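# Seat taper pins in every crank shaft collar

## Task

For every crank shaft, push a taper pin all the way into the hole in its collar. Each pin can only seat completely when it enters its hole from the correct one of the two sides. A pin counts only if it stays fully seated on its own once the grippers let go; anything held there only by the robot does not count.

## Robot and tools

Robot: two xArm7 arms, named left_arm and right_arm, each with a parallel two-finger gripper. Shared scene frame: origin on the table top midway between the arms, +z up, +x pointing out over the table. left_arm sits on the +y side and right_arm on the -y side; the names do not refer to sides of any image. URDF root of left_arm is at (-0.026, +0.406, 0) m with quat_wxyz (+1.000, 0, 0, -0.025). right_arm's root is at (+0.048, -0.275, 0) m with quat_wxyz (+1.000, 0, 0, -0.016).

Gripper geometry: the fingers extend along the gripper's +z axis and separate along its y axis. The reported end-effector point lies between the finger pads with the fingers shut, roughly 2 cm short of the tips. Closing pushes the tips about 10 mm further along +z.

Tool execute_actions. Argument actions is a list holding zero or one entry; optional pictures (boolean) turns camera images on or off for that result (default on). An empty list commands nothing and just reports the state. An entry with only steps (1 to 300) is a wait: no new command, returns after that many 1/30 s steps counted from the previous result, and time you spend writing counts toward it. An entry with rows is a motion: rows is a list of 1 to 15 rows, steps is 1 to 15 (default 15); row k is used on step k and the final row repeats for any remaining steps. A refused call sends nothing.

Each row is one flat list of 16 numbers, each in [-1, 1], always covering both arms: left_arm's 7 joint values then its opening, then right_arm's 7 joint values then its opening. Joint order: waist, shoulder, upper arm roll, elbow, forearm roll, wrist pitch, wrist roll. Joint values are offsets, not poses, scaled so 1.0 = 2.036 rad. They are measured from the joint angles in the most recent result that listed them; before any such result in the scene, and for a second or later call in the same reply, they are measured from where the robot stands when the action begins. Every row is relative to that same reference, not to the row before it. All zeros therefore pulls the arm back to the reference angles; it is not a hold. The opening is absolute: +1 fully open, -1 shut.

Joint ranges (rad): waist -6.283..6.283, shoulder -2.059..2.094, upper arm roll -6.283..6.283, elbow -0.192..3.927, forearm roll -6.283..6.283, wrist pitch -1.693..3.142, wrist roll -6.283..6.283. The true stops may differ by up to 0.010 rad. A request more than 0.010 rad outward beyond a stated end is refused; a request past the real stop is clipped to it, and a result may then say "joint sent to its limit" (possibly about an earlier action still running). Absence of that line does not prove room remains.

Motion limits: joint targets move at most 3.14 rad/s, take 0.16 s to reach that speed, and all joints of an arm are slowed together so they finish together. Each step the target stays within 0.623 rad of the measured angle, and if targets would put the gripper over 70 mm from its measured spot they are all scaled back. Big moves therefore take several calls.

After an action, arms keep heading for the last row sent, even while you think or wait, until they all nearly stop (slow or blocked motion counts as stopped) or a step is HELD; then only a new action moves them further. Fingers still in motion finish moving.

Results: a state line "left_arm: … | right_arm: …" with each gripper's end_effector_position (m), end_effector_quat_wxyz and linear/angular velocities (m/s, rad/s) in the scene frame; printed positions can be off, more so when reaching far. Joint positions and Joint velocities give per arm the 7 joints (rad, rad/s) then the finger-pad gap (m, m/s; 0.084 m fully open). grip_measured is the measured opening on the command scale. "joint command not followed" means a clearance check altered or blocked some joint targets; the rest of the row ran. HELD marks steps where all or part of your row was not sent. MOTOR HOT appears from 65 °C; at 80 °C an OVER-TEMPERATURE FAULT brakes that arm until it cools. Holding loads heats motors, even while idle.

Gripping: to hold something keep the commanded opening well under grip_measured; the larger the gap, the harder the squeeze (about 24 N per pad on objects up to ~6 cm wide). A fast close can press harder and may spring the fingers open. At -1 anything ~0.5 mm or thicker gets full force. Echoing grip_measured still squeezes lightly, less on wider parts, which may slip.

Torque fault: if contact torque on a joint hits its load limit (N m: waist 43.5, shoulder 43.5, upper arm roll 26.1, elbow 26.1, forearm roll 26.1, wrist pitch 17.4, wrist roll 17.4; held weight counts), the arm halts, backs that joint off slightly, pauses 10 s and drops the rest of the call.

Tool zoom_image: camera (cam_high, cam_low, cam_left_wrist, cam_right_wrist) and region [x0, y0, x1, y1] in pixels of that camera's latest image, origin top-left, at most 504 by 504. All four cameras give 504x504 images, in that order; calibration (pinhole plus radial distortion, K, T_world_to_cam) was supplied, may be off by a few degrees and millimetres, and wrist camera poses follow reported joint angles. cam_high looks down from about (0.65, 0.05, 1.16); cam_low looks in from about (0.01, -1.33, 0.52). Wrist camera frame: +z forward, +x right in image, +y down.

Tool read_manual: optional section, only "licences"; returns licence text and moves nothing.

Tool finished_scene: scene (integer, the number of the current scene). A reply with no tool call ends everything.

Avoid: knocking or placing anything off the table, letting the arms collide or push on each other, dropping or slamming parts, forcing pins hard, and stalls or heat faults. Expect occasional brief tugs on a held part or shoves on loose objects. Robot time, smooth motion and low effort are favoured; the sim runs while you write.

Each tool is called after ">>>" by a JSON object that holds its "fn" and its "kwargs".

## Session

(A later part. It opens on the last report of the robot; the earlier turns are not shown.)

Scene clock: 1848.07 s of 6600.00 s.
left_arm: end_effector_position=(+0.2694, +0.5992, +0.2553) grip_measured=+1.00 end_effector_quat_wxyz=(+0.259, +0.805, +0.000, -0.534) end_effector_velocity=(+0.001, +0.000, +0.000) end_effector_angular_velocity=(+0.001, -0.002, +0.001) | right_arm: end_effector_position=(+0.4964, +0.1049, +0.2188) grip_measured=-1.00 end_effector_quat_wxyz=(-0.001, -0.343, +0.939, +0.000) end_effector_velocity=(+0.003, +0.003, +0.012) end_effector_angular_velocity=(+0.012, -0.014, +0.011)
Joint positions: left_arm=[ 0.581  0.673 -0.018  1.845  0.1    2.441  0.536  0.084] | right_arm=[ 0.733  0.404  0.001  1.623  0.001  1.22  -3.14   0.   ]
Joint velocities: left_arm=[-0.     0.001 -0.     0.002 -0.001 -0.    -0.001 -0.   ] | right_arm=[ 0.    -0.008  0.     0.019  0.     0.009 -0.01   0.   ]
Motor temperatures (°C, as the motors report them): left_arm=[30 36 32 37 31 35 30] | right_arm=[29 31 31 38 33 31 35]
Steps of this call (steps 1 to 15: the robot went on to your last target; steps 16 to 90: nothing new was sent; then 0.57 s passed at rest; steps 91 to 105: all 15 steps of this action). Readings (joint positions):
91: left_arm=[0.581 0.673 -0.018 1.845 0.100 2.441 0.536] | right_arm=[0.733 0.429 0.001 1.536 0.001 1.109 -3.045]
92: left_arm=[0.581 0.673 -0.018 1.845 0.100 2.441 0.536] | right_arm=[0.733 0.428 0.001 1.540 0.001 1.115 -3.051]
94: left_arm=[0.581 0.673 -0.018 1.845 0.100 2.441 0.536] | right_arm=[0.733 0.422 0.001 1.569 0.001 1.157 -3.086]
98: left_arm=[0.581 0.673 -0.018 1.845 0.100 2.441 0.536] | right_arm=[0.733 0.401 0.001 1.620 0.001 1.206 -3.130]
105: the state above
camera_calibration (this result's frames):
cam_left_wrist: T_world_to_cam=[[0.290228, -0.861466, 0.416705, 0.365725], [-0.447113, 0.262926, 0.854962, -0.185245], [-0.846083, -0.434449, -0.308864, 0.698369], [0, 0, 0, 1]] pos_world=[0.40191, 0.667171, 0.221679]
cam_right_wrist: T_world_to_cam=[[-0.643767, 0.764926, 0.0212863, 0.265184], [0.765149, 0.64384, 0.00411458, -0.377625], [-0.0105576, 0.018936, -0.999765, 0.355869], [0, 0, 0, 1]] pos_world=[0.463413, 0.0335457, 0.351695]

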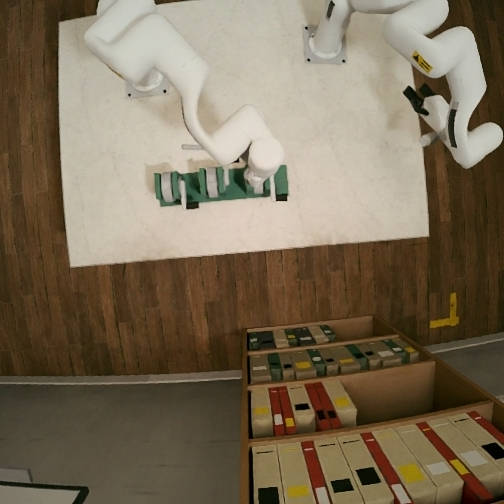

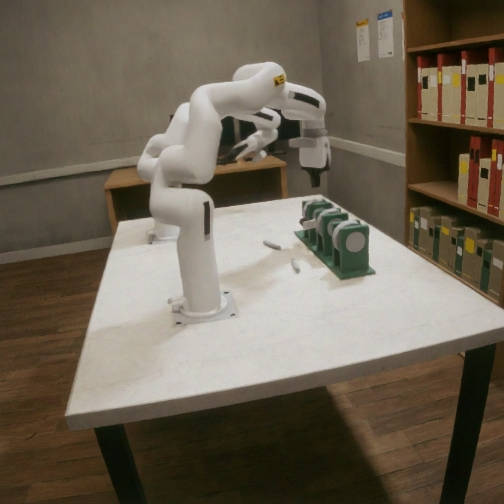

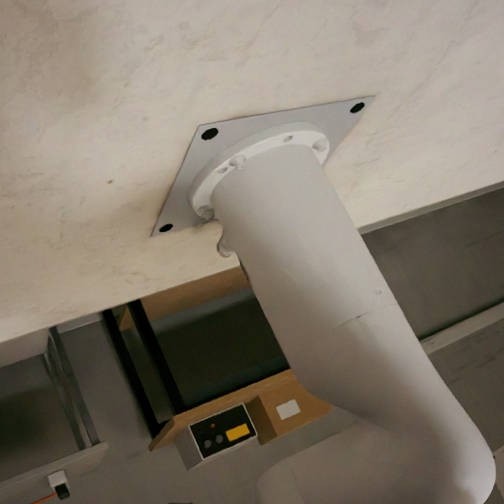

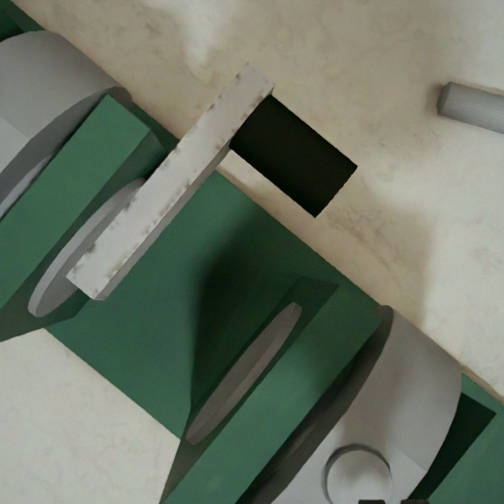

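>>> {"fn": "execute_actions", "kwargs": {"actions": [{"rows":[[0.0,0,0,0,0,0,0,1,0,0.011,-0.0005,-0.0335,-0.0005,-0.044,0,-1]],"steps":15}], "pictures": false}}

>>> {"fn": "execute_actions", "kwargs": {"actions": [{"steps":6}], "pictures": false}}

>>> {"fn": "execute_actions", "kwargs": {"actions": [{"rows":[[0,0,0,0,0,0,0,1,0,0.0012,0,-0.002,0,-0.003,0,-1],[0,0,0,0,0,0,0,1,0,0.0019,0,-0.0033,0,-0.005,0,-1],[0,0,0,0,0,0,0,1,0,0.0027,0,-0.0047,0,-0.007,0,-1],[0,0,0,0,0,0,0,1,0,0.0034,0,-0.006,0,-0.009,0,-1],[0,0,0,0,0,0,0,1,0,0.0042,0,-0.0074,0,-0.011,0,-1],[0,0,0,0,0,0,0,1,0,0.005,0,-0.0088,0,-0.013,0,-1],[0,0,0,0,0,0,0,1,0,0.0057,0,-0.0101,0,-0.015,0,-1],[0,0,0,0,0,0,0,1,0,0.0064,0,-0.0115,0,-0.017,0,-1]],"steps":15}], "pictures": false}}

Scene clock: 1854.77 s of 6600.00 s.
left_arm: end_effector_position=(+0.2694, +0.5992, +0.2553) grip_measured=+1.00 end_effector_quat_wxyz=(+0.259, +0.805, +0.000, -0.534) end_effector_velocity=(-0.000, +0.000, -0.000) end_effector_angular_velocity=(+0.001, +0.001, -0.000) | right_arm: end_effector_position=(+0.4971, +0.1044, +0.1849) grip_measured=-1.00 end_effector_quat_wxyz=(-0.000, -0.343, +0.939, -0.000) end_effector_velocity=(-0.003, -0.003, -0.011) end_effector_angular_velocity=(-0.011, +0.013, -0.000)
Joint positions: left_arm=[ 0.581  0.673 -0.018  1.845  0.1    2.441  0.536  0.084] | right_arm=[ 0.733  0.425  0.     1.556 -0.     1.131 -3.14   0.   ]
Joint velocities: left_arm=[-0.     0.001  0.     0.     0.001 -0.    -0.     0.   ] | right_arm=[-0.     0.008  0.001 -0.014 -0.    -0.005  0.     0.   ]
Motor temperatures (°C, as the motors report them): left_arm=[30 36 32 37 31 35 30] | right_arm=[29 32 31 39 33 31 35]
Steps of this call (steps 1 to 15: the robot went on to your last target; steps 16 to 90: nothing new was sent; then 3.20 s passed at rest; steps 91 to 105: all 15 steps of this action). Readings (joint positions):
91: left_arm=[0.581 0.673 -0.018 1.845 0.100 2.441 0.536] | right_arm=[0.733 0.403 0.001 1.624 0.001 1.220 -3.141]
92: left_arm=[0.581 0.673 -0.018 1.845 0.100 2.441 0.536] | right_arm=[0.733 0.403 0.001 1.621 0.001 1.213 -3.141]
94: left_arm=[0.581 0.673 -0.018 1.845 0.100 2.441 0.536] | right_arm=[0.733 0.410 0.001 1.596 0.000 1.176 -3.141]
98: left_arm=[0.581 0.673 -0.018 1.845 0.100 2.441 0.536] | right_arm=[0.733 0.428 0.000 1.557 -0.000 1.141 -3.140]
105: the state above

Scene clock: 1854.97 s of 6600.00 s.
left_arm: end_effector_position=(+0.2694, +0.5992, +0.2553) grip_measured=+1.00 end_effector_quat_wxyz=(+0.259, +0.805, +0.000, -0.534) end_effector_velocity=(+0.000, +0.000, -0.000) end_effector_angular_velocity=(+0.001, -0.001, +0.000) | right_arm: end_effector_position=(+0.4968, +0.1042, +0.1838) grip_measured=-1.00 end_effector_quat_wxyz=(-0.001, -0.343, +0.939, -0.000) end_effector_velocity=(+0.000, +0.001, -0.000) end_effector_angular_velocity=(+0.001, -0.001, +0.001)
Joint positions: left_arm=[ 0.581  0.673 -0.018  1.845  0.1    2.441  0.536  0.084] | right_arm=[ 0.733  0.426  0.     1.555 -0.     1.131 -3.14   0.   ]
Joint velocities: left_arm=[ 0.     0.    -0.     0.001  0.    -0.    -0.    -0.   ] | right_arm=[-0.     0.001  0.001  0.001 -0.    -0.001 -0.     0.   ]
Motor temperatures (°C, as the motors report them): left_arm=[30 36 32 37 31 35 30] | right_arm=[29 32 31 39 33 31 35]
Steps of this call (steps 1 to 6: the robot went on to your last target). Readings (joint positions):
1: left_arm=[0.581 0.673 -0.018 1.845 0.100 2.441 0.536] | right_arm=[0.733 0.426 0.000 1.556 -0.000 1.131 -3.140]
2: left_arm=[0.581 0.673 -0.018 1.845 0.100 2.441 0.536] | right_arm=[0.733 0.426 0.000 1.555 -0.000 1.131 -3.140]
4: left_arm=[0.581 0.673 -0.018 1.845 0.100 2.441 0.536] | right_arm=[0.733 0.426 0.000 1.555 -0.000 1.131 -3.140]
6: the state above

Scene clock: 1855.47 s of 6600.00 s.
left_arm: end_effector_position=(+0.2694, +0.5992, +0.2553) grip_measured=+1.00 end_effector_quat_wxyz=(+0.259, +0.805, +0.000, -0.534) end_effector_velocity=(+0.000, +0.000, +0.000) end_effector_angular_velocity=(+0.001, -0.001, +0.000) | right_arm: end_effector_position=(+0.5006, +0.1045, +0.1770) grip_measured=-1.00 end_effector_quat_wxyz=(+0.006, -0.342, +0.940, +0.001) end_effector_velocity=(-0.002, -0.000, -0.002) end_effector_angular_velocity=(+0.002, +0.000, +0.001)
Joint positions: left_arm=[ 0.581  0.673 -0.018  1.845  0.1    2.441  0.536  0.084] | right_arm=[ 0.731  0.432 -0.002  1.539 -0.001  1.096 -3.14   0.   ]
Joint velocities: left_arm=[-0.    -0.001 -0.     0.     0.    -0.    -0.001  0.   ] | right_arm=[ 0.    -0.006  0.002 -0.015  0.001 -0.01   0.     0.   ]
Motor temperatures (°C, as the motors report them): left_arm=[30 36 32 37 31 35 30] | right_arm=[29 32 31 39 33 31 35]
Steps of this call (steps 1 to 15: all 15 steps of this action). Readings (joint positions):
1: left_arm=[0.581 0.673 -0.018 1.845 0.100 2.441 0.536] | right_arm=[0.733 0.426 0.000 1.554 -0.000 1.130 -3.140]
2: left_arm=[0.581 0.673 -0.018 1.845 0.100 2.441 0.536] | right_arm=[0.733 0.427 0.000 1.554 -0.000 1.128 -3.140]
4: left_arm=[0.581 0.673 -0.018 1.845 0.100 2.441 0.536] | right_arm=[0.733 0.429 0.000 1.550 -0.000 1.122 -3.140]
8: left_arm=[0.581 0.673 -0.018 1.845 0.100 2.441 0.536] | right_arm=[0.732 0.431 -0.001 1.544 -0.001 1.108 -3.140]
15: the state above

>>> {"fn": "execute_actions", "kwargs": {"actions": [{"rows":[[0,0,0,0,0,0,0,1,0.002,0.004,0,-0.004,0,0,0,-1],[0,0,0,0,0,0,0,1,0.002,0.004,0,-0.004,0,0,0,-1],[0,0,0,0,0,0,0,1,0.002,0.004,0,-0.004,0,0,0,-1],[0,0,0,0,0,0,0,1,0.002,0.004,0,-0.004,0,0,0,-1],[0,0,0,0,0,0,0,1,-0.002,0.004,0,-0.004,0,0,0,-1],[0,0,0,0,0,0,0,1,-0.002,0.004,0,-0.004,0,0,0,-1],[0,0,0,0,0,0,0,1,-0.002,0.004,0,-0.004,0,0,0,-1],[0,0,0,0,0,0,0,1,-0.002,0.004,0,-0.004,0,0,0,-1],[0,0,0,0,0,0,0,1,0,0.004,0,-0.001,0,0.003,0,-1],[0,0,0,0,0,0,0,1,0,0.004,0,-0.001,0,0.003,0,-1],[0,0,0,0,0,0,0,1,0,0.004,0,-0.001,0,0.003,0,-1],[0,0,0,0,0,0,0,1,0,0.004,0,-0.007,0,-0.003,0,-1],[0,0,0,0,0,0,0,1,0,0.004,0,-0.007,0,-0.003,0,-1],[0,0,0,0,0,0,0,1,0,0.004,0,-0.007,0,-0.003,0,-1],[0,0,0,0,0,0,0,1,0,0.004,0,-0.004,0,0,0,-1]],"steps":15}], "pictures": false}}

Scene clock: 1885.27 s of 6600.00 s.
left_arm: end_effector_position=(+0.2694, +0.5992, +0.2553) grip_measured=+1.00 end_effector_quat_wxyz=(+0.259, +0.805, +0.000, -0.534) end_effector_velocity=(+0.000, -0.000, -0.000) end_effector_angular_velocity=(-0.001, -0.000, +0.000) | right_arm: end_effector_position=(+0.4992, +0.1051, +0.1769) grip_measured=-1.00 end_effector_quat_wxyz=(+0.006, -0.343, +0.939, +0.002) end_effector_velocity=(+0.000, +0.000, +0.006) end_effector_angular_velocity=(+0.008, -0.012, -0.001)
Joint positions: left_arm=[ 0.581  0.673 -0.018  1.845  0.1    2.441  0.536  0.084] | right_arm=[ 0.732  0.429 -0.     1.535 -0.     1.094 -3.14   0.   ]
Joint velocities: left_arm=[-0.     0.001  0.     0.001 -0.001  0.001  0.    -0.   ] | right_arm=[ 0.002 -0.016 -0.001 -0.009 -0.001 -0.008  0.002  0.   ]
Motor temperatures (°C, as the motors report them): left_arm=[30 36 32 37 31 35 30] | right_arm=[29 31 32 37 33 31 35]
Steps of this call (steps 1 to 15: the robot went on to your last target; steps 16 to 90: nothing new was sent; then 26.30 s passed at rest; steps 91 to 105: all 15 steps of this action). Readings (joint positions):
91: left_arm=[0.581 0.673 -0.018 1.845 0.100 2.441 0.536] | right_arm=[0.733 0.430 0.000 1.537 -0.000 1.096 -3.140]
92: left_arm=[0.581 0.673 -0.018 1.845 0.100 2.441 0.536] | right_arm=[0.734 0.430 -0.001 1.537 -0.000 1.096 -3.140]
94: left_arm=[0.581 0.673 -0.018 1.845 0.100 2.441 0.536] | right_arm=[0.735 0.430 -0.001 1.537 -0.001 1.096 -3.140]
98: left_arm=[0.581 0.673 -0.018 1.845 0.100 2.441 0.536] | right_arm=[0.731 0.430 0.001 1.537 0.000 1.096 -3.140]
105: the state above

>>> {"fn": "execute_actions", "kwargs": {"actions": [{"rows":[[0,0,0,0,0,0,0,1,0,-0.0127,0,0.0435,0,0.062,0,-1]],"steps":12}], "pictures": false}}

>>> {"fn": "execute_actions", "kwargs": {"actions": [{"rows":[[0,0,0,0,0,0,0,1,0,-0.40,0,-0.55,0,-0.72,0.78,-0.2]],"steps":15}], "pictures": false}}

>>> {"fn": "execute_actions", "kwargs": {"actions": [{"steps":25}], "pictures": false}}

Scene clock: 1923.27 s of 6600.00 s.
left_arm: end_effector_position=(+0.2694, +0.5992, +0.2553) grip_measured=+1.00 end_effector_quat_wxyz=(+0.259, +0.805, +0.000, -0.534) end_effector_velocity=(-0.000, +0.000, -0.000) end_effector_angular_velocity=(+0.002, -0.001, -0.000) | right_arm: end_effector_position=(+0.4967, +0.1035, +0.2162) grip_measured=-1.00 end_effector_quat_wxyz=(-0.002, -0.343, +0.939, -0.001) end_effector_velocity=(-0.000, -0.008, +0.001) end_effector_angular_velocity=(-0.019, +0.017, -0.008)
Joint positions: left_arm=[ 0.581  0.673 -0.018  1.845  0.1    2.441  0.536  0.084] | right_arm=[ 0.732  0.406 -0.     1.619 -0.     1.217 -3.14   0.   ]
Joint velocities: left_arm=[ 0.    -0.    -0.    -0.     0.001 -0.002 -0.     0.   ] | right_arm=[-0.004  0.003 -0.006  0.014 -0.002  0.036 -0.001  0.   ]
Motor temperatures (°C, as the motors report them): left_arm=[30 36 32 37 31 35 30] | right_arm=[29 31 31 36 33 31 35]
Steps of this call (steps 1 to 15: the robot went on to your last target; steps 16 to 90: nothing new was sent; then 34.60 s passed at rest; steps 91 to 102: all 12 steps of this action). Readings (joint positions):
91: left_arm=[0.581 0.673 -0.018 1.845 0.100 2.441 0.536] | right_arm=[0.732 0.431 -0.002 1.538 -0.001 1.096 -3.140]
92: left_arm=[0.581 0.673 -0.018 1.845 0.100 2.441 0.536] | right_arm=[0.732 0.431 -0.002 1.542 -0.001 1.102 -3.140]
94: left_arm=[0.581 0.673 -0.018 1.845 0.100 2.441 0.536] | right_arm=[0.732 0.430 0.000 1.559 -0.000 1.147 -3.140]
98: left_arm=[0.581 0.673 -0.018 1.845 0.100 2.441 0.536] | right_arm=[0.734 0.410 0.002 1.608 0.000 1.206 -3.140]
102: the state above

Scene clock: 1923.77 s of 6600.00 s.
left_arm: end_effector_position=(+0.2694, +0.5992, +0.2553) grip_measured=+1.00 end_effector_quat_wxyz=(+0.259, +0.805, +0.000, -0.534) end_effector_velocity=(-0.000, +0.000, +0.000) end_effector_angular_velocity=(+0.001, +0.000, -0.000) | right_arm: end_effector_position=(+0.4558, +0.0689, +0.3212) grip_measured=-0.21 end_effector_quat_wxyz=(+0.239, +0.051, +0.943, +0.225) end_effector_velocity=(-0.171, -0.143, -0.099) end_effector_angular_velocity=(+2.347, -0.075, -2.202)
Joint positions: left_arm=[ 0.581  0.673 -0.018  1.845  0.1    2.441  0.536  0.084] | right_arm=[ 0.732 -0.249 -0.     0.832 -0.     0.411 -2.333  0.035]
Joint velocities: left_arm=[-0.    -0.001  0.    -0.     0.    -0.    -0.     0.   ] | right_arm=[ 0.    -1.164  0.    -2.384 -0.    -2.791  2.81   0.   ]
Motor temperatures (°C, as the motors report them): left_arm=[30 36 32 37 31 35 30] | right_arm=[29 31 31 36 33 31 35]
Steps of this call (steps 1 to 15: all 15 steps of this action). Readings (joint positions):
1: left_arm=[0.581 0.673 -0.018 1.845 0.100 2.441 0.536] | right_arm=[0.732 0.406 -0.000 1.619 -0.000 1.218 -3.140]
2: left_arm=[0.581 0.673 -0.018 1.845 0.100 2.441 0.536] | right_arm=[0.732 0.401 -0.000 1.613 -0.000 1.212 -3.133]
4: left_arm=[0.581 0.673 -0.018 1.845 0.100 2.441 0.536] | right_arm=[0.732 0.356 -0.000 1.561 -0.000 1.163 -3.083]
8: left_arm=[0.581 0.673 -0.018 1.845 0.100 2.441 0.536] | right_arm=[0.733 0.139 -0.000 1.351 -0.000 0.950 -2.871]
15: the state above

Scene clock: 1924.60 s of 6600.00 s.
left_arm: end_effector_position=(+0.2694, +0.5992, +0.2553) grip_measured=+1.00 end_effector_quat_wxyz=(+0.259, +0.805, +0.000, -0.534) end_effector_velocity=(-0.000, -0.000, +0.001) end_effector_angular_velocity=(-0.000, -0.001, -0.000) | right_arm: end_effector_position=(+0.4383, +0.0543, +0.3749) grip_measured=-0.21 end_effector_quat_wxyz=(+0.226, +0.360, +0.757, +0.497) end_effector_velocity=(-0.001, +0.001, +0.000) end_effector_angular_velocity=(+0.003, +0.001, +0.002)
Joint positions: left_arm=[ 0.581  0.673 -0.018  1.845  0.1    2.441  0.536  0.084] | right_arm=[ 0.732 -0.408 -0.     0.499 -0.    -0.248 -1.553  0.035]
Joint velocities: left_arm=[ 0.    -0.002 -0.    -0.    -0.     0.001  0.001 -0.   ] | right_arm=[ 0.001 -0.     0.002 -0.001  0.    -0.001  0.004  0.   ]
Motor temperatures (°C, as the motors report them): left_arm=[30 36 32 37 31 35 30] | right_arm=[29 31 31 36 33 31 35]
Steps of this call (steps 1 to 25: the robot went on to your last target). Readings (joint positions):
1: left_arm=[0.581 0.673 -0.018 1.845 0.100 2.441 0.536] | right_arm=[0.732 -0.284 -0.000 0.756 -0.000 0.316 -2.237]
2: left_arm=[0.581 0.673 -0.018 1.845 0.100 2.441 0.536] | right_arm=[0.732 -0.313 -0.000 0.692 -0.000 0.219 -2.139]
4: left_arm=[0.581 0.673 -0.018 1.845 0.100 2.441 0.536] | right_arm=[0.732 -0.354 -0.000 0.602 -0.000 0.037 -1.940]
8: left_arm=[0.581 0.673 -0.018 1.845 0.100 2.441 0.536] | right_arm=[0.733 -0.395 -0.000 0.526 -0.000 -0.180 -1.655]
25: the state above

>>> {"fn": "execute_actions", "kwargs": {"actions": [{"rows":[[0,0,0,0,0,0,0,1,0.0004,0.5365,0,0.1241,0,-0.6172,0.7628,-0.2]],"steps":15}], "pictures": false}}

>>> {"fn": "execute_actions", "kwargs": {"actions": [{"steps":25}]}}

Scene clock: 1928.93 s of 6600.00 s.
left_arm: end_effector_position=(+0.2694, +0.5992, +0.2553) grip_measured=+1.00 end_effector_quat_wxyz=(+0.259, +0.805, +0.000, -0.534) end_effector_velocity=(+0.000, -0.000, -0.000) end_effector_angular_velocity=(-0.001, +0.001, -0.000) | right_arm: end_effector_position=(+0.5065, +0.1124, +0.2719) grip_measured=-0.21 end_effector_quat_wxyz=(+0.049, +0.554, +0.548, +0.625) end_effector_velocity=(+0.028, +0.023, -0.334) end_effector_angular_velocity=(+1.885, +0.781, -0.429)
Joint positions: left_arm=[ 0.581  0.673 -0.018  1.845  0.1    2.441  0.536  0.084] | right_arm=[ 0.733  0.275 -0.     0.686 -0.    -0.944 -0.857  0.035]
Joint velocities: left_arm=[-0.     0.001 -0.     0.001 -0.     0.     0.    -0.   ] | right_arm=[ 0.     1.629 -0.002  0.261  0.    -1.989  1.99  -0.   ]
Motor temperatures (°C, as the motors report them): left_arm=[30 36 32 37 31 35 30] | right_arm=[29 31 31 37 33 31 35]
Steps of this call (steps 1 to 15: the robot went on to your last target; steps 16 to 90: nothing new was sent; then 0.83 s passed at rest; steps 91 to 105: all 15 steps of this action). Readings (joint positions):
91: left_arm=[0.581 0.673 -0.018 1.845 0.100 2.441 0.536] | right_arm=[0.732 -0.408 -0.000 0.499 -0.000 -0.249 -1.552]
92: left_arm=[0.581 0.673 -0.018 1.845 0.100 2.441 0.536] | right_arm=[0.732 -0.403 -0.000 0.502 -0.000 -0.256 -1.545]
94: left_arm=[0.581 0.673 -0.018 1.845 0.100 2.441 0.536] | right_arm=[0.732 -0.356 -0.000 0.522 -0.000 -0.307 -1.495]
98: left_arm=[0.581 0.673 -0.018 1.845 0.100 2.441 0.536] | right_arm=[0.733 -0.119 -0.000 0.610 -0.000 -0.542 -1.260]
105: the state above

Scene clock: 1929.77 s of 6600.00 s.
left_arm: end_effector_position=(+0.2694, +0.5992, +0.2553) grip_measured=+1.00 end_effector_quat_wxyz=(+0.259, +0.805, +0.000, -0.534) end_effector_velocity=(+0.000, +0.000, +0.000) end_effector_angular_velocity=(+0.000, -0.001, -0.000) | right_arm: end_effector_position=(+0.4896, +0.0983, +0.2012) grip_measured=-0.21 end_effector_quat_wxyz=(-0.243, +0.663, +0.243, +0.665) end_effector_velocity=(+0.000, -0.001, -0.001) end_effector_angular_velocity=(+0.003, +0.004, -0.001)
Joint positions: left_arm=[ 0.581  0.673 -0.018  1.845  0.1    2.441  0.536  0.084] | right_arm=[ 0.733  0.683 -0.     0.752 -0.    -1.504 -0.     0.035]
Joint velocities: left_arm=[ 0.    -0.001  0.     0.     0.    -0.     0.    -0.   ] | right_arm=[-0.     0.003 -0.001  0.     0.    -0.002  0.005  0.   ]
Motor temperatures (°C, as the motors report them): left_arm=[30 36 32 37 31 35 30] | right_arm=[29 31 31 37 33 31 35]
Steps of this call (steps 1 to 25: the robot went on to your last target). Readings (joint positions):
1: left_arm=[0.581 0.673 -0.018 1.845 0.100 2.441 0.536] | right_arm=[0.733 0.331 -0.000 0.695 -0.000 -1.015 -0.785]
2: left_arm=[0.581 0.673 -0.018 1.845 0.100 2.441 0.536] | right_arm=[0.733 0.388 -0.000 0.704 -0.000 -1.091 -0.704]
4: left_arm=[0.581 0.673 -0.018 1.845 0.100 2.441 0.536] | right_arm=[0.733 0.495 -0.000 0.720 -0.000 -1.236 -0.522]
8: left_arm=[0.581 0.673 -0.018 1.845 0.100 2.441 0.536] | right_arm=[0.733 0.630 -0.000 0.741 -0.000 -1.425 -0.175]
25: the state above
camera_calibration (this result's frames):
cam_left_wrist: T_world_to_cam=[[0.290228, -0.861466, 0.416705, 0.365725], [-0.447113, 0.262926, 0.854962, -0.185245], [-0.846083, -0.434449, -0.308864, 0.698369], [0, 0, 0, 1]] pos_world=[0.40191, 0.667171, 0.221679]
cam_right_wrist: T_world_to_cam=[[0.630302, -0.77635, -0.000859531, -0.201653], [-0.00322426, -0.00151057, -0.999994, 0.273587], [0.776344, 0.630301, -0.00345527, -0.307462], [0, 0, 0, 1]] pos_world=[0.36668, 0.0376536, 0.272349]

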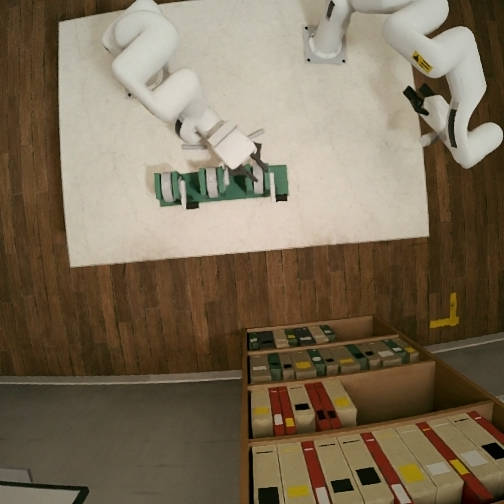

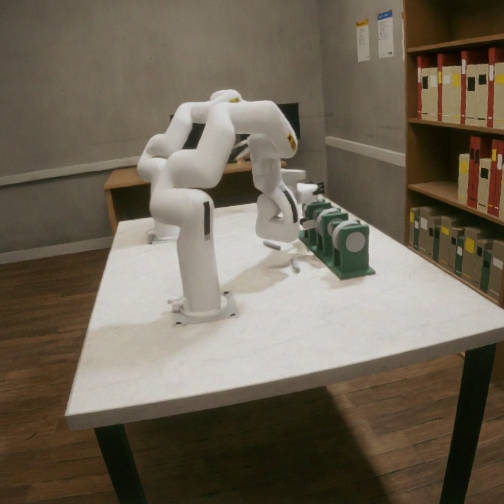

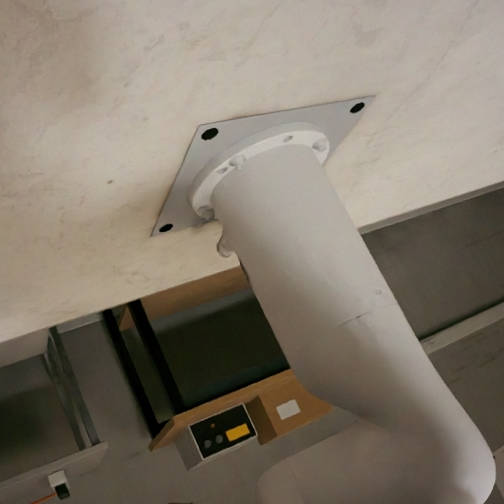

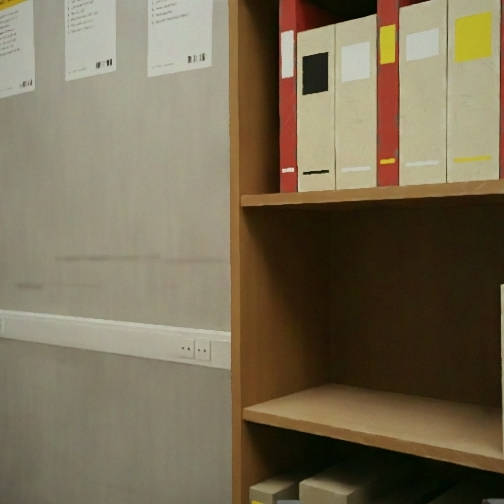

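>>> {"fn": "execute_actions", "kwargs": {"actions": [{"rows":[[0,0,0,0,0,0,0,1,0,0.0436,0,0.0198,0,-0.0233,0,-0.2]],"steps":15}], "pictures": false}}

>>> {"fn": "execute_actions", "kwargs": {"actions": [{"steps":8}]}}

Scene clock: 1935.80 s of 6600.00 s.
left_arm: end_effector_position=(+0.2694, +0.5992, +0.2553) grip_measured=+1.00 end_effector_quat_wxyz=(+0.259, +0.805, +0.000, -0.534) end_effector_velocity=(+0.000, +0.000, +0.001) end_effector_angular_velocity=(+0.001, -0.001, +0.000) | right_arm: end_effector_position=(+0.4896, +0.0983, +0.1762) grip_measured=-0.21 end_effector_quat_wxyz=(-0.243, +0.663, +0.243, +0.665) end_effector_velocity=(-0.001, -0.000, -0.003) end_effector_angular_velocity=(+0.001, +0.002, +0.000)
Joint positions: left_arm=[ 0.581  0.673 -0.018  1.845  0.1    2.441  0.536  0.084] | right_arm=[ 0.733  0.771 -0.     0.792 -0.    -1.551 -0.     0.035]
Joint velocities: left_arm=[-0.    -0.001  0.     0.002  0.     0.001 -0.     0.   ] | right_arm=[ 0.001  0.007  0.     0.002  0.001 -0.005  0.002 -0.   ]
Motor temperatures (°C, as the motors report them): left_arm=[30 36 32 37 31 35 30] | right_arm=[29 31 31 37 33 31 35]
Steps of this call (steps 1 to 30: the robot went on to your last target; steps 31 to 90: nothing new was sent; then 2.53 s passed at rest; steps 91 to 105: all 15 steps of this action). Readings (joint positions):
91: left_arm=[0.581 0.673 -0.018 1.845 0.100 2.441 0.536] | right_arm=[0.733 0.684 -0.000 0.752 -0.000 -1.505 0.000]
92: left_arm=[0.581 0.673 -0.018 1.845 0.100 2.441 0.536] | right_arm=[0.733 0.689 -0.000 0.755 -0.000 -1.509 -0.000]
94: left_arm=[0.581 0.673 -0.018 1.845 0.100 2.441 0.536] | right_arm=[0.733 0.724 -0.000 0.773 -0.000 -1.528 -0.000]
98: left_arm=[0.581 0.673 -0.018 1.845 0.100 2.441 0.536] | right_arm=[0.733 0.765 -0.000 0.787 -0.000 -1.546 -0.000]
105: the state above

Scene clock: 1936.07 s of 6600.00 s.
left_arm: end_effector_position=(+0.2694, +0.5992, +0.2553) grip_measured=+1.00 end_effector_quat_wxyz=(+0.259, +0.805, +0.000, -0.534) end_effector_velocity=(-0.000, -0.000, +0.000) end_effector_angular_velocity=(-0.001, +0.001, +0.000) | right_arm: end_effector_position=(+0.4896, +0.0983, +0.1758) grip_measured=-0.21 end_effector_quat_wxyz=(-0.243, +0.664, +0.243, +0.664) end_effector_velocity=(-0.000, -0.001, -0.002) end_effector_angular_velocity=(-0.002, +0.002, -0.001)
Joint positions: left_arm=[ 0.581  0.673 -0.018  1.845  0.1    2.441  0.536  0.084] | right_arm=[ 0.733  0.772 -0.     0.792 -0.    -1.552 -0.     0.035]
Joint velocities: left_arm=[-0.    -0.     0.    -0.001 -0.     0.001  0.    -0.   ] | right_arm=[ 0.     0.003 -0.    -0.001  0.001 -0.001  0.001  0.   ]
Motor temperatures (°C, as the motors report them): left_arm=[30 36 32 37 31 35 30] | right_arm=[29 31 31 37 33 31 35]
Steps of this call (steps 1 to 8: the robot went on to your last target). Readings (joint positions):
1: left_arm=[0.581 0.673 -0.018 1.845 0.100 2.441 0.536] | right_arm=[0.733 0.771 -0.000 0.792 -0.000 -1.551 -0.000]
2: left_arm=[0.581 0.673 -0.018 1.845 0.100 2.441 0.536] | right_arm=[0.733 0.771 -0.000 0.792 -0.000 -1.551 -0.000]
4: left_arm=[0.581 0.673 -0.018 1.845 0.100 2.441 0.536] | right_arm=[0.733 0.772 -0.000 0.792 -0.000 -1.552 -0.000]
8: the state above
camera_calibration (this result's frames):
cam_left_wrist: T_world_to_cam=[[0.290229, -0.861466, 0.416705, 0.365725], [-0.447113, 0.262926, 0.854962, -0.185245], [-0.846084, -0.434449, -0.308864, 0.698369], [0, 0, 0, 1]] pos_world=[0.40191, 0.667171, 0.221679]
cam_right_wrist: T_world_to_cam=[[0.630308, -0.776344, -0.000837928, -0.201682], [-0.00386945, -0.00206226, -0.99999, 0.248549], [0.776335, 0.630306, -0.00430389, -0.307396], [0, 0, 0, 1]] pos_world=[0.366726, 0.0376907, 0.247055]

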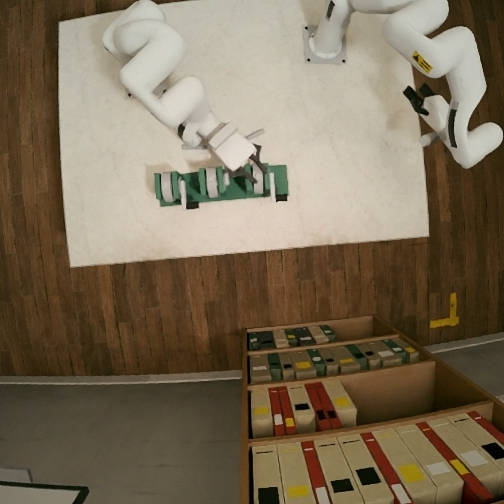

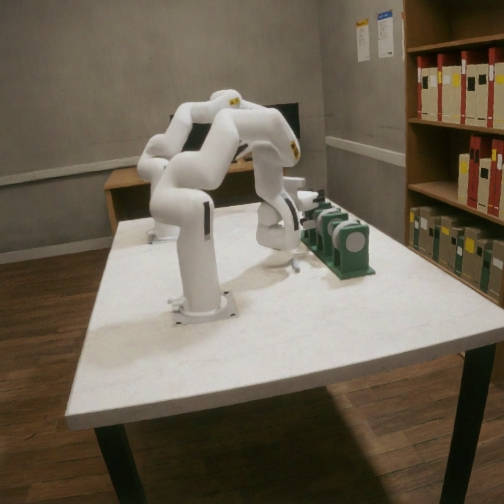

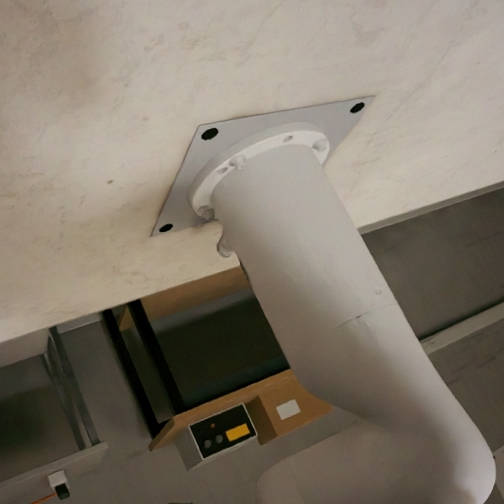

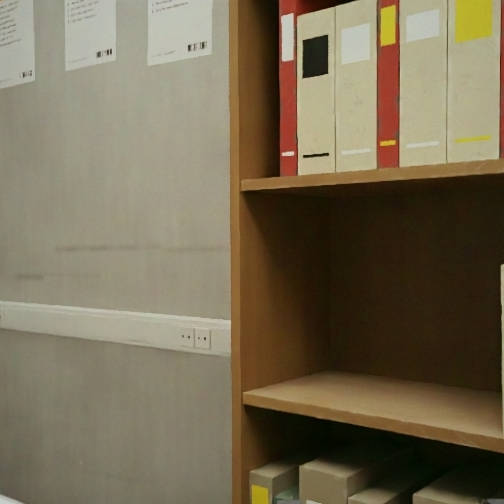

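>>> {"fn": "execute_actions", "kwargs": {"actions": [{"rows":[[0,0,0,0,0,0,0,1,0,0.0035,0,0.0017,0,-0.0017,0,-0.2],[0,0,0,0,0,0,0,1,0,0.007,0,0.0034,0,-0.0034,0,-0.2],[0,0,0,0,0,0,0,1,0,0.009,0,0.0045,0,-0.0045,0,-0.2],[0,0,0,0,0,0,0,1,0,0.011,0,0.0055,0,-0.0055,0,-0.2],[0,0,0,0,0,0,0,1,0,0.013,0,0.0065,0,-0.0065,0,-0.2],[0,0,0,0,0,0,0,1,0,0.015,0,0.0075,0,-0.0075,0,-0.2],[0,0,0,0,0,0,0,1,0,0.017,0,0.0085,0,-0.0085,0,-0.2]],"steps":15}], "pictures": false}}

>>> {"fn": "execute_actions", "kwargs": {"actions": [{"steps":6}], "pictures": false}}

Scene clock: 1943.90 s of 6600.00 s.
left_arm: end_effector_position=(+0.2694, +0.5992, +0.2553) grip_measured=+1.00 end_effector_quat_wxyz=(+0.259, +0.805, +0.000, -0.534) end_effector_velocity=(-0.000, -0.000, -0.000) end_effector_angular_velocity=(-0.001, +0.002, -0.000) | right_arm: end_effector_position=(+0.4900, +0.0983, +0.1677) grip_measured=-0.21 end_effector_quat_wxyz=(-0.243, +0.662, +0.243, +0.666) end_effector_velocity=(+0.001, -0.001, -0.002) end_effector_angular_velocity=(+0.000, -0.001, -0.001)
Joint positions: left_arm=[ 0.581  0.673 -0.018  1.845  0.1    2.441  0.536  0.084] | right_arm=[ 0.733  0.804 -0.001  0.811 -0.    -1.57  -0.001  0.035]
Joint velocities: left_arm=[ 0.     0.001 -0.     0.     0.     0.001  0.001 -0.   ] | right_arm=[-0.001  0.007 -0.001  0.004 -0.    -0.003  0.     0.   ]
Motor temperatures (°C, as the motors report them): left_arm=[30 36 32 37 31 35 30] | right_arm=[29 31 31 37 33 31 35]
Steps of this call (steps 1 to 15: the robot went on to your last target; steps 16 to 90: nothing new was sent; then 4.33 s passed at rest; steps 91 to 105: all 15 steps of this action). Readings (joint positions):
91: left_arm=[0.581 0.673 -0.018 1.845 0.100 2.441 0.536] | right_arm=[0.733 0.772 -0.000 0.792 -0.000 -1.552 -0.000]
92: left_arm=[0.581 0.673 -0.018 1.845 0.100 2.441 0.536] | right_arm=[0.733 0.774 -0.000 0.794 -0.000 -1.553 -0.000]
94: left_arm=[0.581 0.673 -0.018 1.845 0.100 2.441 0.536] | right_arm=[0.733 0.782 -0.000 0.798 -0.000 -1.557 -0.000]
98: left_arm=[0.581 0.673 -0.018 1.845 0.100 2.441 0.536] | right_arm=[0.733 0.798 -0.000 0.805 -0.000 -1.565 -0.000]
105: the state above

Scene clock: 1944.10 s of 6600.00 s.
left_arm: end_effector_position=(+0.2694, +0.5992, +0.2553) grip_measured=+1.00 end_effector_quat_wxyz=(+0.259, +0.805, +0.000, -0.534) end_effector_velocity=(-0.000, -0.000, +0.001) end_effector_angular_velocity=(+0.001, -0.001, +0.001) | right_arm: end_effector_position=(+0.4900, +0.0983, +0.1674) grip_measured=-0.21 end_effector_quat_wxyz=(-0.243, +0.662, +0.243, +0.666) end_effector_velocity=(-0.001, +0.000, -0.002) end_effector_angular_velocity=(-0.004, +0.002, +0.001)
Joint positions: left_arm=[ 0.581  0.673 -0.018  1.845  0.1    2.441  0.536  0.084] | right_arm=[ 0.733  0.805 -0.     0.811 -0.    -1.57  -0.001  0.035]
Joint velocities: left_arm=[ 0.    -0.002  0.    -0.    -0.001  0.    -0.001 -0.   ] | right_arm=[ 0.001  0.002  0.    -0.001 -0.     0.001 -0.002  0.   ]
Motor temperatures (°C, as the motors report them): left_arm=[30 36 32 37 31 35 30] | right_arm=[29 31 31 37 33 31 35]
Steps of this call (steps 1 to 6: the robot went on to your last target). Readings (joint positions):
1: left_arm=[0.581 0.673 -0.018 1.845 0.100 2.441 0.536] | right_arm=[0.733 0.805 -0.000 0.811 -0.000 -1.570 -0.001]
2: left_arm=[0.581 0.673 -0.018 1.845 0.100 2.441 0.536] | right_arm=[0.733 0.805 -0.000 0.811 -0.000 -1.570 -0.001]
4: left_arm=[0.581 0.673 -0.018 1.845 0.100 2.441 0.536] | right_arm=[0.733 0.805 -0.000 0.811 -0.000 -1.570 -0.001]
6: the state above

>>> {"fn": "execute_actions", "kwargs": {"actions": [{"rows":[[0,0,0,0,0,0,0,1,0,0.001,0,0,0,0,0,-0.3],[0,0,0,0,0,0,0,1,0,0.001,0,0,0,0,0,-0.4],[0,0,0,0,0,0,0,1,0,0.001,0,0,0,0,0,-0.45],[0,0,0,0,0,0,0,1,0,0.001,0,0,0,0,0,-0.5],[0,0,0,0,0,0,0,1,0,0.001,0,0,0,0,0,-0.55],[0,0,0,0,0,0,0,1,0,0.001,0,0,0,0,0,-0.6],[0,0,0,0,0,0,0,1,0,0.001,0,0,0,0,0,-0.65],[0,0,0,0,0,0,0,1,0,0.001,0,0,0,0,0,-0.7],[0,0,0,0,0,0,0,1,0,0.001,0,0,0,0,0,-0.8],[0,0,0,0,0,0,0,1,0,0.001,0,0,0,0,0,-0.9],[0,0,0,0,0,0,0,1,0,0.001,0,0,0,0,0,-1]],"steps":15}], "pictures": false}}

>>> {"fn": "execute_actions", "kwargs": {"actions": [{"steps":8}]}}

Scene clock: 1949.50 s of 6600.00 s.
left_arm: end_effector_position=(+0.2694, +0.5992, +0.2553) grip_measured=+1.00 end_effector_quat_wxyz=(+0.259, +0.805, +0.000, -0.534) end_effector_velocity=(-0.000, +0.000, +0.000) end_effector_angular_velocity=(-0.000, -0.000, -0.000) | right_arm: end_effector_position=(+0.4901, +0.0968, +0.1674) grip_measured=-0.62 end_effector_quat_wxyz=(-0.243, +0.661, +0.242, +0.667) end_effector_velocity=(-0.000, +0.000, -0.000) end_effector_angular_velocity=(-0.001, -0.002, +0.001)
Joint positions: left_arm=[ 0.581  0.673 -0.018  1.845  0.1    2.441  0.536  0.084] | right_arm=[ 0.732  0.807 -0.002  0.81   0.001 -1.576 -0.     0.017]
Joint velocities: left_arm=[ 0.    -0.     0.    -0.     0.001  0.     0.001  0.   ] | right_arm=[ 0.     0.001  0.     0.    -0.001 -0.001 -0.002  0.   ]
Motor temperatures (°C, as the motors report them): left_arm=[30 36 32 37 31 35 30] | right_arm=[29 31 31 36 33 31 35]
Steps of this call (steps 1 to 15: the robot went on to your last target; steps 16 to 90: nothing new was sent; then 1.90 s passed at rest; steps 91 to 105: all 15 steps of this action). Readings (joint positions):
91: left_arm=[0.581 0.673 -0.018 1.845 0.100 2.441 0.536] | right_arm=[0.733 0.806 -0.000 0.810 -0.000 -1.570 -0.000]
92: left_arm=[0.581 0.673 -0.018 1.845 0.100 2.441 0.536] | right_arm=[0.733 0.806 -0.000 0.810 -0.000 -1.571 -0.000]
94: left_arm=[0.581 0.673 -0.018 1.845 0.100 2.441 0.536] | right_arm=[0.734 0.806 0.000 0.810 -0.000 -1.573 -0.000]
98: left_arm=[0.581 0.673 -0.018 1.845 0.100 2.441 0.536] | right_arm=[0.732 0.807 -0.002 0.809 0.001 -1.575 0.000]
105: the state above

Scene clock: 1949.77 s of 6600.00 s.
left_arm: end_effector_position=(+0.2694, +0.5992, +0.2553) grip_measured=+1.00 end_effector_quat_wxyz=(+0.259, +0.805, +0.000, -0.534) end_effector_velocity=(+0.000, +0.000, +0.000) end_effector_angular_velocity=(+0.001, -0.003, -0.000) | right_arm: end_effector_position=(+0.4900, +0.0970, +0.1675) grip_measured=-0.62 end_effector_quat_wxyz=(-0.243, +0.661, +0.242, +0.667) end_effector_velocity=(-0.000, -0.000, -0.001) end_effector_angular_velocity=(+0.002, +0.004, +0.001)
Joint positions: left_arm=[ 0.581  0.673 -0.018  1.845  0.1    2.441  0.536  0.084] | right_arm=[ 0.732  0.807 -0.001  0.81   0.    -1.576 -0.001  0.017]
Joint velocities: left_arm=[ 0.    -0.001  0.     0.001  0.    -0.001  0.001  0.   ] | right_arm=[-0.     0.001 -0.    -0.001 -0.001 -0.     0.004  0.   ]
Motor temperatures (°C, as the motors report them): left_arm=[30 36 32 37 31 35 30] | right_arm=[29 31 31 36 33 31 35]
Steps of this call (steps 1 to 8: the robot went on to your last target). Readings (joint positions):
1: left_arm=[0.581 0.673 -0.018 1.845 0.100 2.441 0.536] | right_arm=[0.732 0.807 -0.002 0.810 0.001 -1.576 -0.000]
2: left_arm=[0.581 0.673 -0.018 1.845 0.100 2.441 0.536] | right_arm=[0.732 0.807 -0.002 0.810 0.001 -1.576 -0.000]
4: left_arm=[0.581 0.673 -0.018 1.845 0.100 2.441 0.536] | right_arm=[0.732 0.807 -0.001 0.810 0.000 -1.576 -0.000]
8: the state above
camera_calibration (this result's frames):
cam_left_wrist: T_world_to_cam=[[0.290229, -0.861466, 0.416705, 0.365725], [-0.447113, 0.262926, 0.854962, -0.185245], [-0.846083, -0.434449, -0.308864, 0.698369], [0, 0, 0, 1]] pos_world=[0.40191, 0.667171, 0.221679]
cam_right_wrist: T_world_to_cam=[[0.6285, -0.77781, -0.0000195431, -0.202034], [0.00223961, 0.00183482, -0.999996, 0.236868], [0.777806, 0.628497, 0.00289517, -0.308647], [0, 0, 0, 1]] pos_world=[0.366515, 0.0364056, 0.237757]

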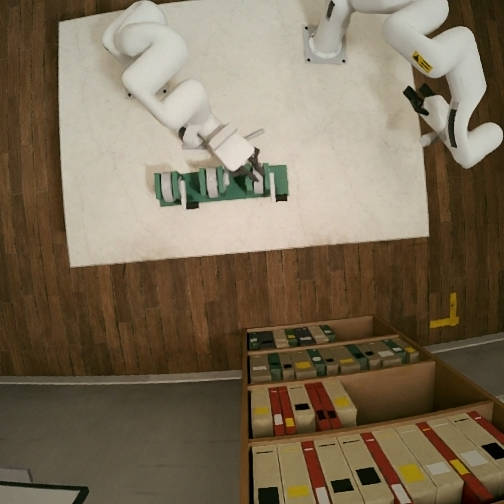

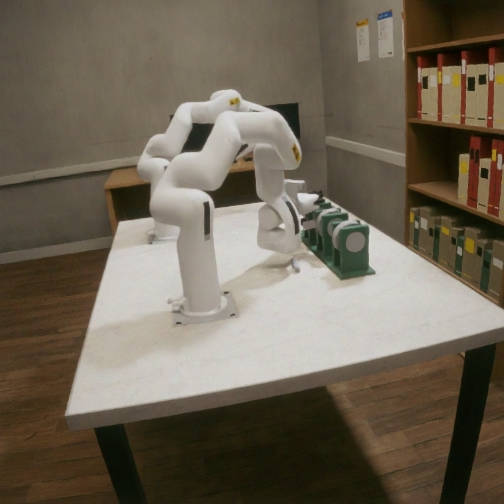

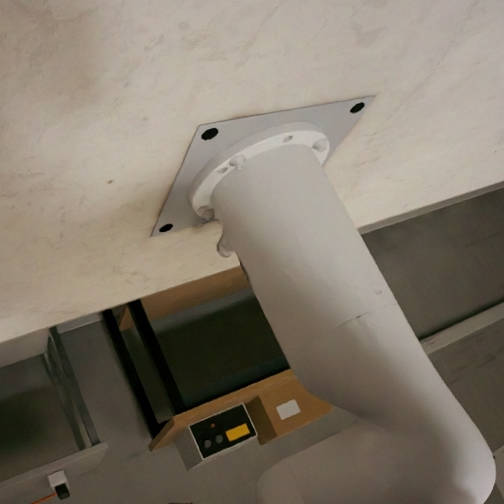

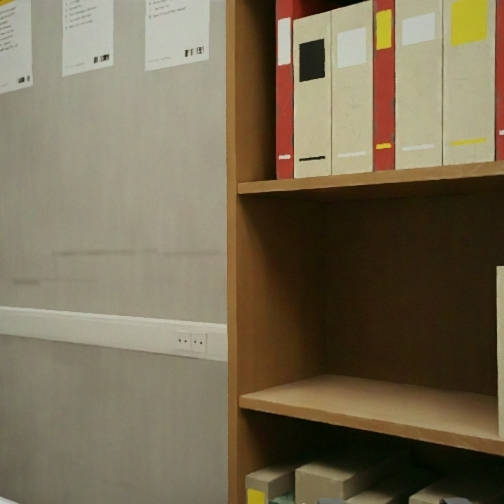

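>>> {"fn": "execute_actions", "kwargs": {"actions": [{"rows":[[0,0,0,0,0,0,0,1,0,-0.002,0,-0.001,0,0.001,0,-1],[0,0,0,0,0,0,0,1,0,-0.004,0,-0.002,0,0.002,0,-1],[0,0,0,0,0,0,0,1,0,-0.006,0,-0.003,0,0.003,0,-1],[0,0,0,0,0,0,0,1,0,-0.008,0,-0.004,0,0.004,0,-1],[0,0,0,0,0,0,0,1,0,-0.010,0,-0.005,0,0.005,0,-1],[0,0,0,0,0,0,0,1,0,-0.012,0,-0.006,0,0.006,0,-1]],"steps":15}], "pictures": false}}

>>> {"fn": "execute_actions", "kwargs": {"actions": [{"steps":10}]}}

Scene clock: 1955.17 s of 6600.00 s.
left_arm: end_effector_position=(+0.2694, +0.5992, +0.2553) grip_measured=+1.00 end_effector_quat_wxyz=(+0.259, +0.805, +0.000, -0.534) end_effector_velocity=(-0.000, -0.000, +0.000) end_effector_angular_velocity=(+0.000, +0.000, -0.000) | right_arm: end_effector_position=(+0.4887, +0.0974, +0.1699) grip_measured=-0.62 end_effector_quat_wxyz=(-0.242, +0.665, +0.244, +0.663) end_effector_velocity=(-0.000, -0.001, +0.003) end_effector_angular_velocity=(+0.004, -0.002, -0.001)
Joint positions: left_arm=[ 0.581  0.673 -0.018  1.845  0.1    2.441  0.536  0.084] | right_arm=[ 0.733  0.787 -0.     0.795 -0.    -1.56  -0.001  0.017]
Joint velocities: left_arm=[-0. -0. -0. -0.  0. -0. -0. -0.] | right_arm=[-0.001 -0.006  0.    -0.003  0.    -0.002  0.001 -0.   ]
Motor temperatures (°C, as the motors report them): left_arm=[30 36 32 37 31 35 30] | right_arm=[29 31 31 36 33 31 35]
Steps of this call (steps 1 to 15: the robot went on to your last target; steps 16 to 90: nothing new was sent; then 1.90 s passed at rest; steps 91 to 105: all 15 steps of this action). Readings (joint positions):
91: left_arm=[0.581 0.673 -0.018 1.845 0.100 2.441 0.536] | right_arm=[0.733 0.807 -0.001 0.810 0.000 -1.577 -0.001]
92: left_arm=[0.581 0.673 -0.018 1.845 0.100 2.441 0.536] | right_arm=[0.733 0.806 -0.001 0.810 0.000 -1.577 -0.001]
94: left_arm=[0.581 0.673 -0.018 1.845 0.100 2.441 0.536] | right_arm=[0.733 0.802 -0.000 0.806 -0.000 -1.574 -0.001]
98: left_arm=[0.581 0.673 -0.018 1.845 0.100 2.441 0.536] | right_arm=[0.733 0.792 -0.000 0.798 -0.000 -1.562 -0.001]
105: the state above

Scene clock: 1955.50 s of 6600.00 s.
left_arm: end_effector_position=(+0.2694, +0.5992, +0.2553) grip_measured=+1.00 end_effector_quat_wxyz=(+0.259, +0.805, +0.000, -0.534) end_effector_velocity=(+0.000, -0.000, -0.000) end_effector_angular_velocity=(+0.000, +0.001, +0.001) | right_arm: end_effector_position=(+0.4889, +0.0974, +0.1721) grip_measured=-0.63 end_effector_quat_wxyz=(-0.243, +0.663, +0.243, +0.665) end_effector_velocity=(+0.004, +0.004, +0.033) end_effector_angular_velocity=(+0.058, -0.070, +0.001)
Joint positions: left_arm=[ 0.581  0.673 -0.018  1.845  0.1    2.441  0.536  0.084] | right_arm=[ 0.733  0.785 -0.     0.796 -0.    -1.562 -0.     0.016]
Joint velocities: left_arm=[ 0.     0.001  0.    -0.    -0.    -0.    -0.001  0.   ] | right_arm=[-0.    -0.026  0.001  0.025 -0.    -0.041 -0.001 -0.009]
Motor temperatures (°C, as the motors report them): left_arm=[30 36 32 37 31 35 30] | right_arm=[29 31 31 36 33 31 35]
Steps of this call (steps 1 to 10: the robot went on to your last target). Readings (joint positions):
1: left_arm=[0.581 0.673 -0.018 1.845 0.100 2.441 0.536] | right_arm=[0.733 0.787 -0.000 0.795 -0.000 -1.560 -0.001]
2: left_arm=[0.581 0.673 -0.018 1.845 0.100 2.441 0.536] | right_arm=[0.733 0.787 -0.000 0.795 -0.000 -1.560 -0.001]
4: left_arm=[0.581 0.673 -0.018 1.845 0.100 2.441 0.536] | right_arm=[0.733 0.787 -0.000 0.795 -0.000 -1.560 -0.001]
8: left_arm=[0.581 0.673 -0.018 1.845 0.100 2.441 0.536] | right_arm=[0.733 0.786 -0.000 0.795 -0.000 -1.561 -0.000]
10: the state above
camera_calibration (this result's frames):
cam_left_wrist: T_world_to_cam=[[0.290229, -0.861466, 0.416705, 0.365725], [-0.447113, 0.262926, 0.854962, -0.185245], [-0.846083, -0.434449, -0.308864, 0.69837], [0, 0, 0, 1]] pos_world=[0.40191, 0.667171, 0.221679]
cam_right_wrist: T_world_to_cam=[[0.630036, -0.776565, -0.000720358, -0.201761], [-0.0027553, -0.00130779, -0.999995, 0.244247], [0.776561, 0.630035, -0.00296363, -0.306661], [0, 0, 0, 1]] pos_world=[0.365931, 0.0368457, 0.243192]

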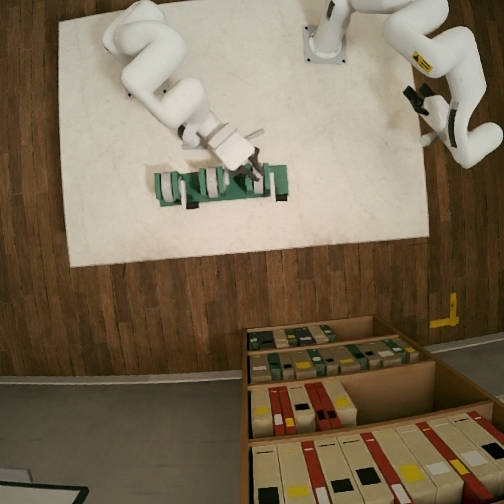

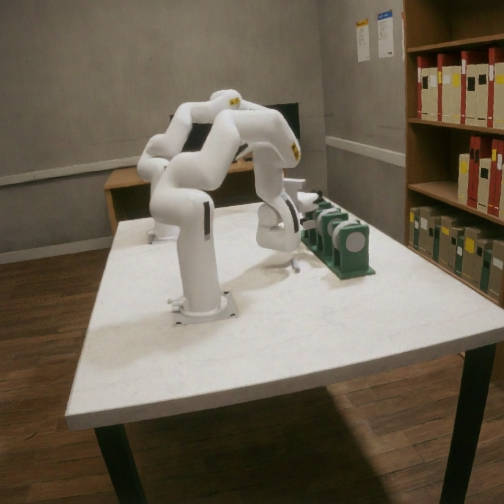

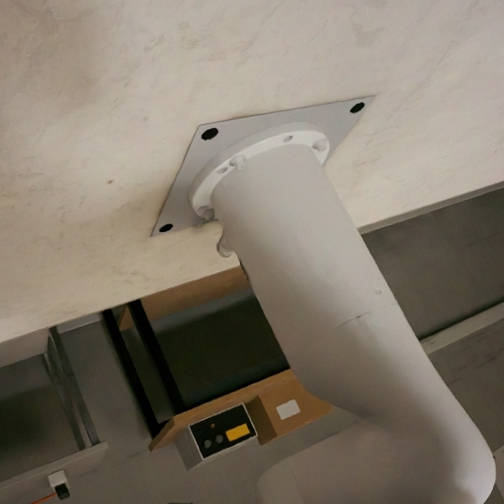

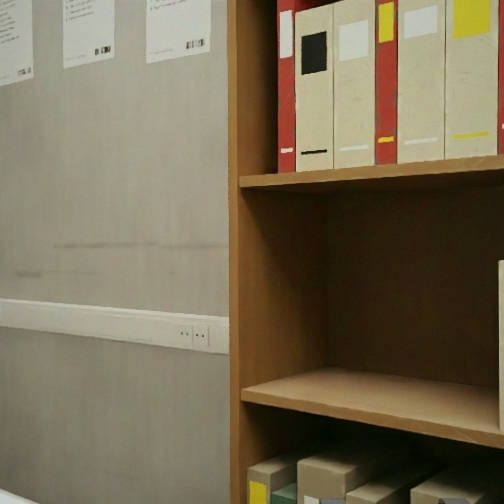

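>>> {"fn": "execute_actions", "kwargs": {"actions": [{"rows":[[0,0,0,0,0,0,0,1,0,0,0,0,0,0,0,-0.2]],"steps":10}], "pictures": false}}

Scene clock: 2007.20 s of 6600.00 s.
left_arm: end_effector_position=(+0.2694, +0.5992, +0.2553) grip_measured=+1.00 end_effector_quat_wxyz=(+0.259, +0.805, +0.000, -0.534) end_effector_velocity=(+0.000, +0.000, +0.000) end_effector_angular_velocity=(+0.002, -0.001, -0.000) | right_arm: end_effector_position=(+0.4890, +0.0972, +0.1717) grip_measured=-0.21 end_effector_quat_wxyz=(-0.243, +0.664, +0.243, +0.665) end_effector_velocity=(-0.000, +0.001, +0.003) end_effector_angular_velocity=(+0.006, -0.006, +0.003)
Joint positions: left_arm=[ 0.581  0.673 -0.018  1.845  0.1    2.441  0.536  0.084] | right_arm=[ 0.733  0.786 -0.001  0.796 -0.    -1.562 -0.     0.035]
Joint velocities: left_arm=[-0.    -0.001  0.     0.001  0.    -0.    -0.001 -0.   ] | right_arm=[ 0.001 -0.002  0.001  0.002 -0.001 -0.004  0.    -0.   ]
Motor temperatures (°C, as the motors report them): left_arm=[30 37 32 37 31 35 30] | right_arm=[29 31 31 36 33 31 35]
Steps of this call (steps 1 to 15: the robot went on to your last target; steps 16 to 90: nothing new was sent; then 48.37 s passed at rest; steps 91 to 100: all 10 steps of this action). Readings (joint positions):
91: left_arm=[0.581 0.673 -0.018 1.845 0.100 2.441 0.536] | right_arm=[0.732 0.783 -0.001 0.798 0.000 -1.564 -0.001]
92: left_arm=[0.581 0.673 -0.018 1.845 0.100 2.441 0.536] | right_arm=[0.732 0.783 -0.002 0.797 0.000 -1.563 -0.001]
94: left_arm=[0.581 0.673 -0.018 1.845 0.100 2.441 0.536] | right_arm=[0.732 0.786 -0.001 0.795 0.000 -1.562 -0.000]
98: left_arm=[0.581 0.673 -0.018 1.845 0.100 2.441 0.536] | right_arm=[0.733 0.786 -0.001 0.795 0.000 -1.562 -0.000]
100: the state above


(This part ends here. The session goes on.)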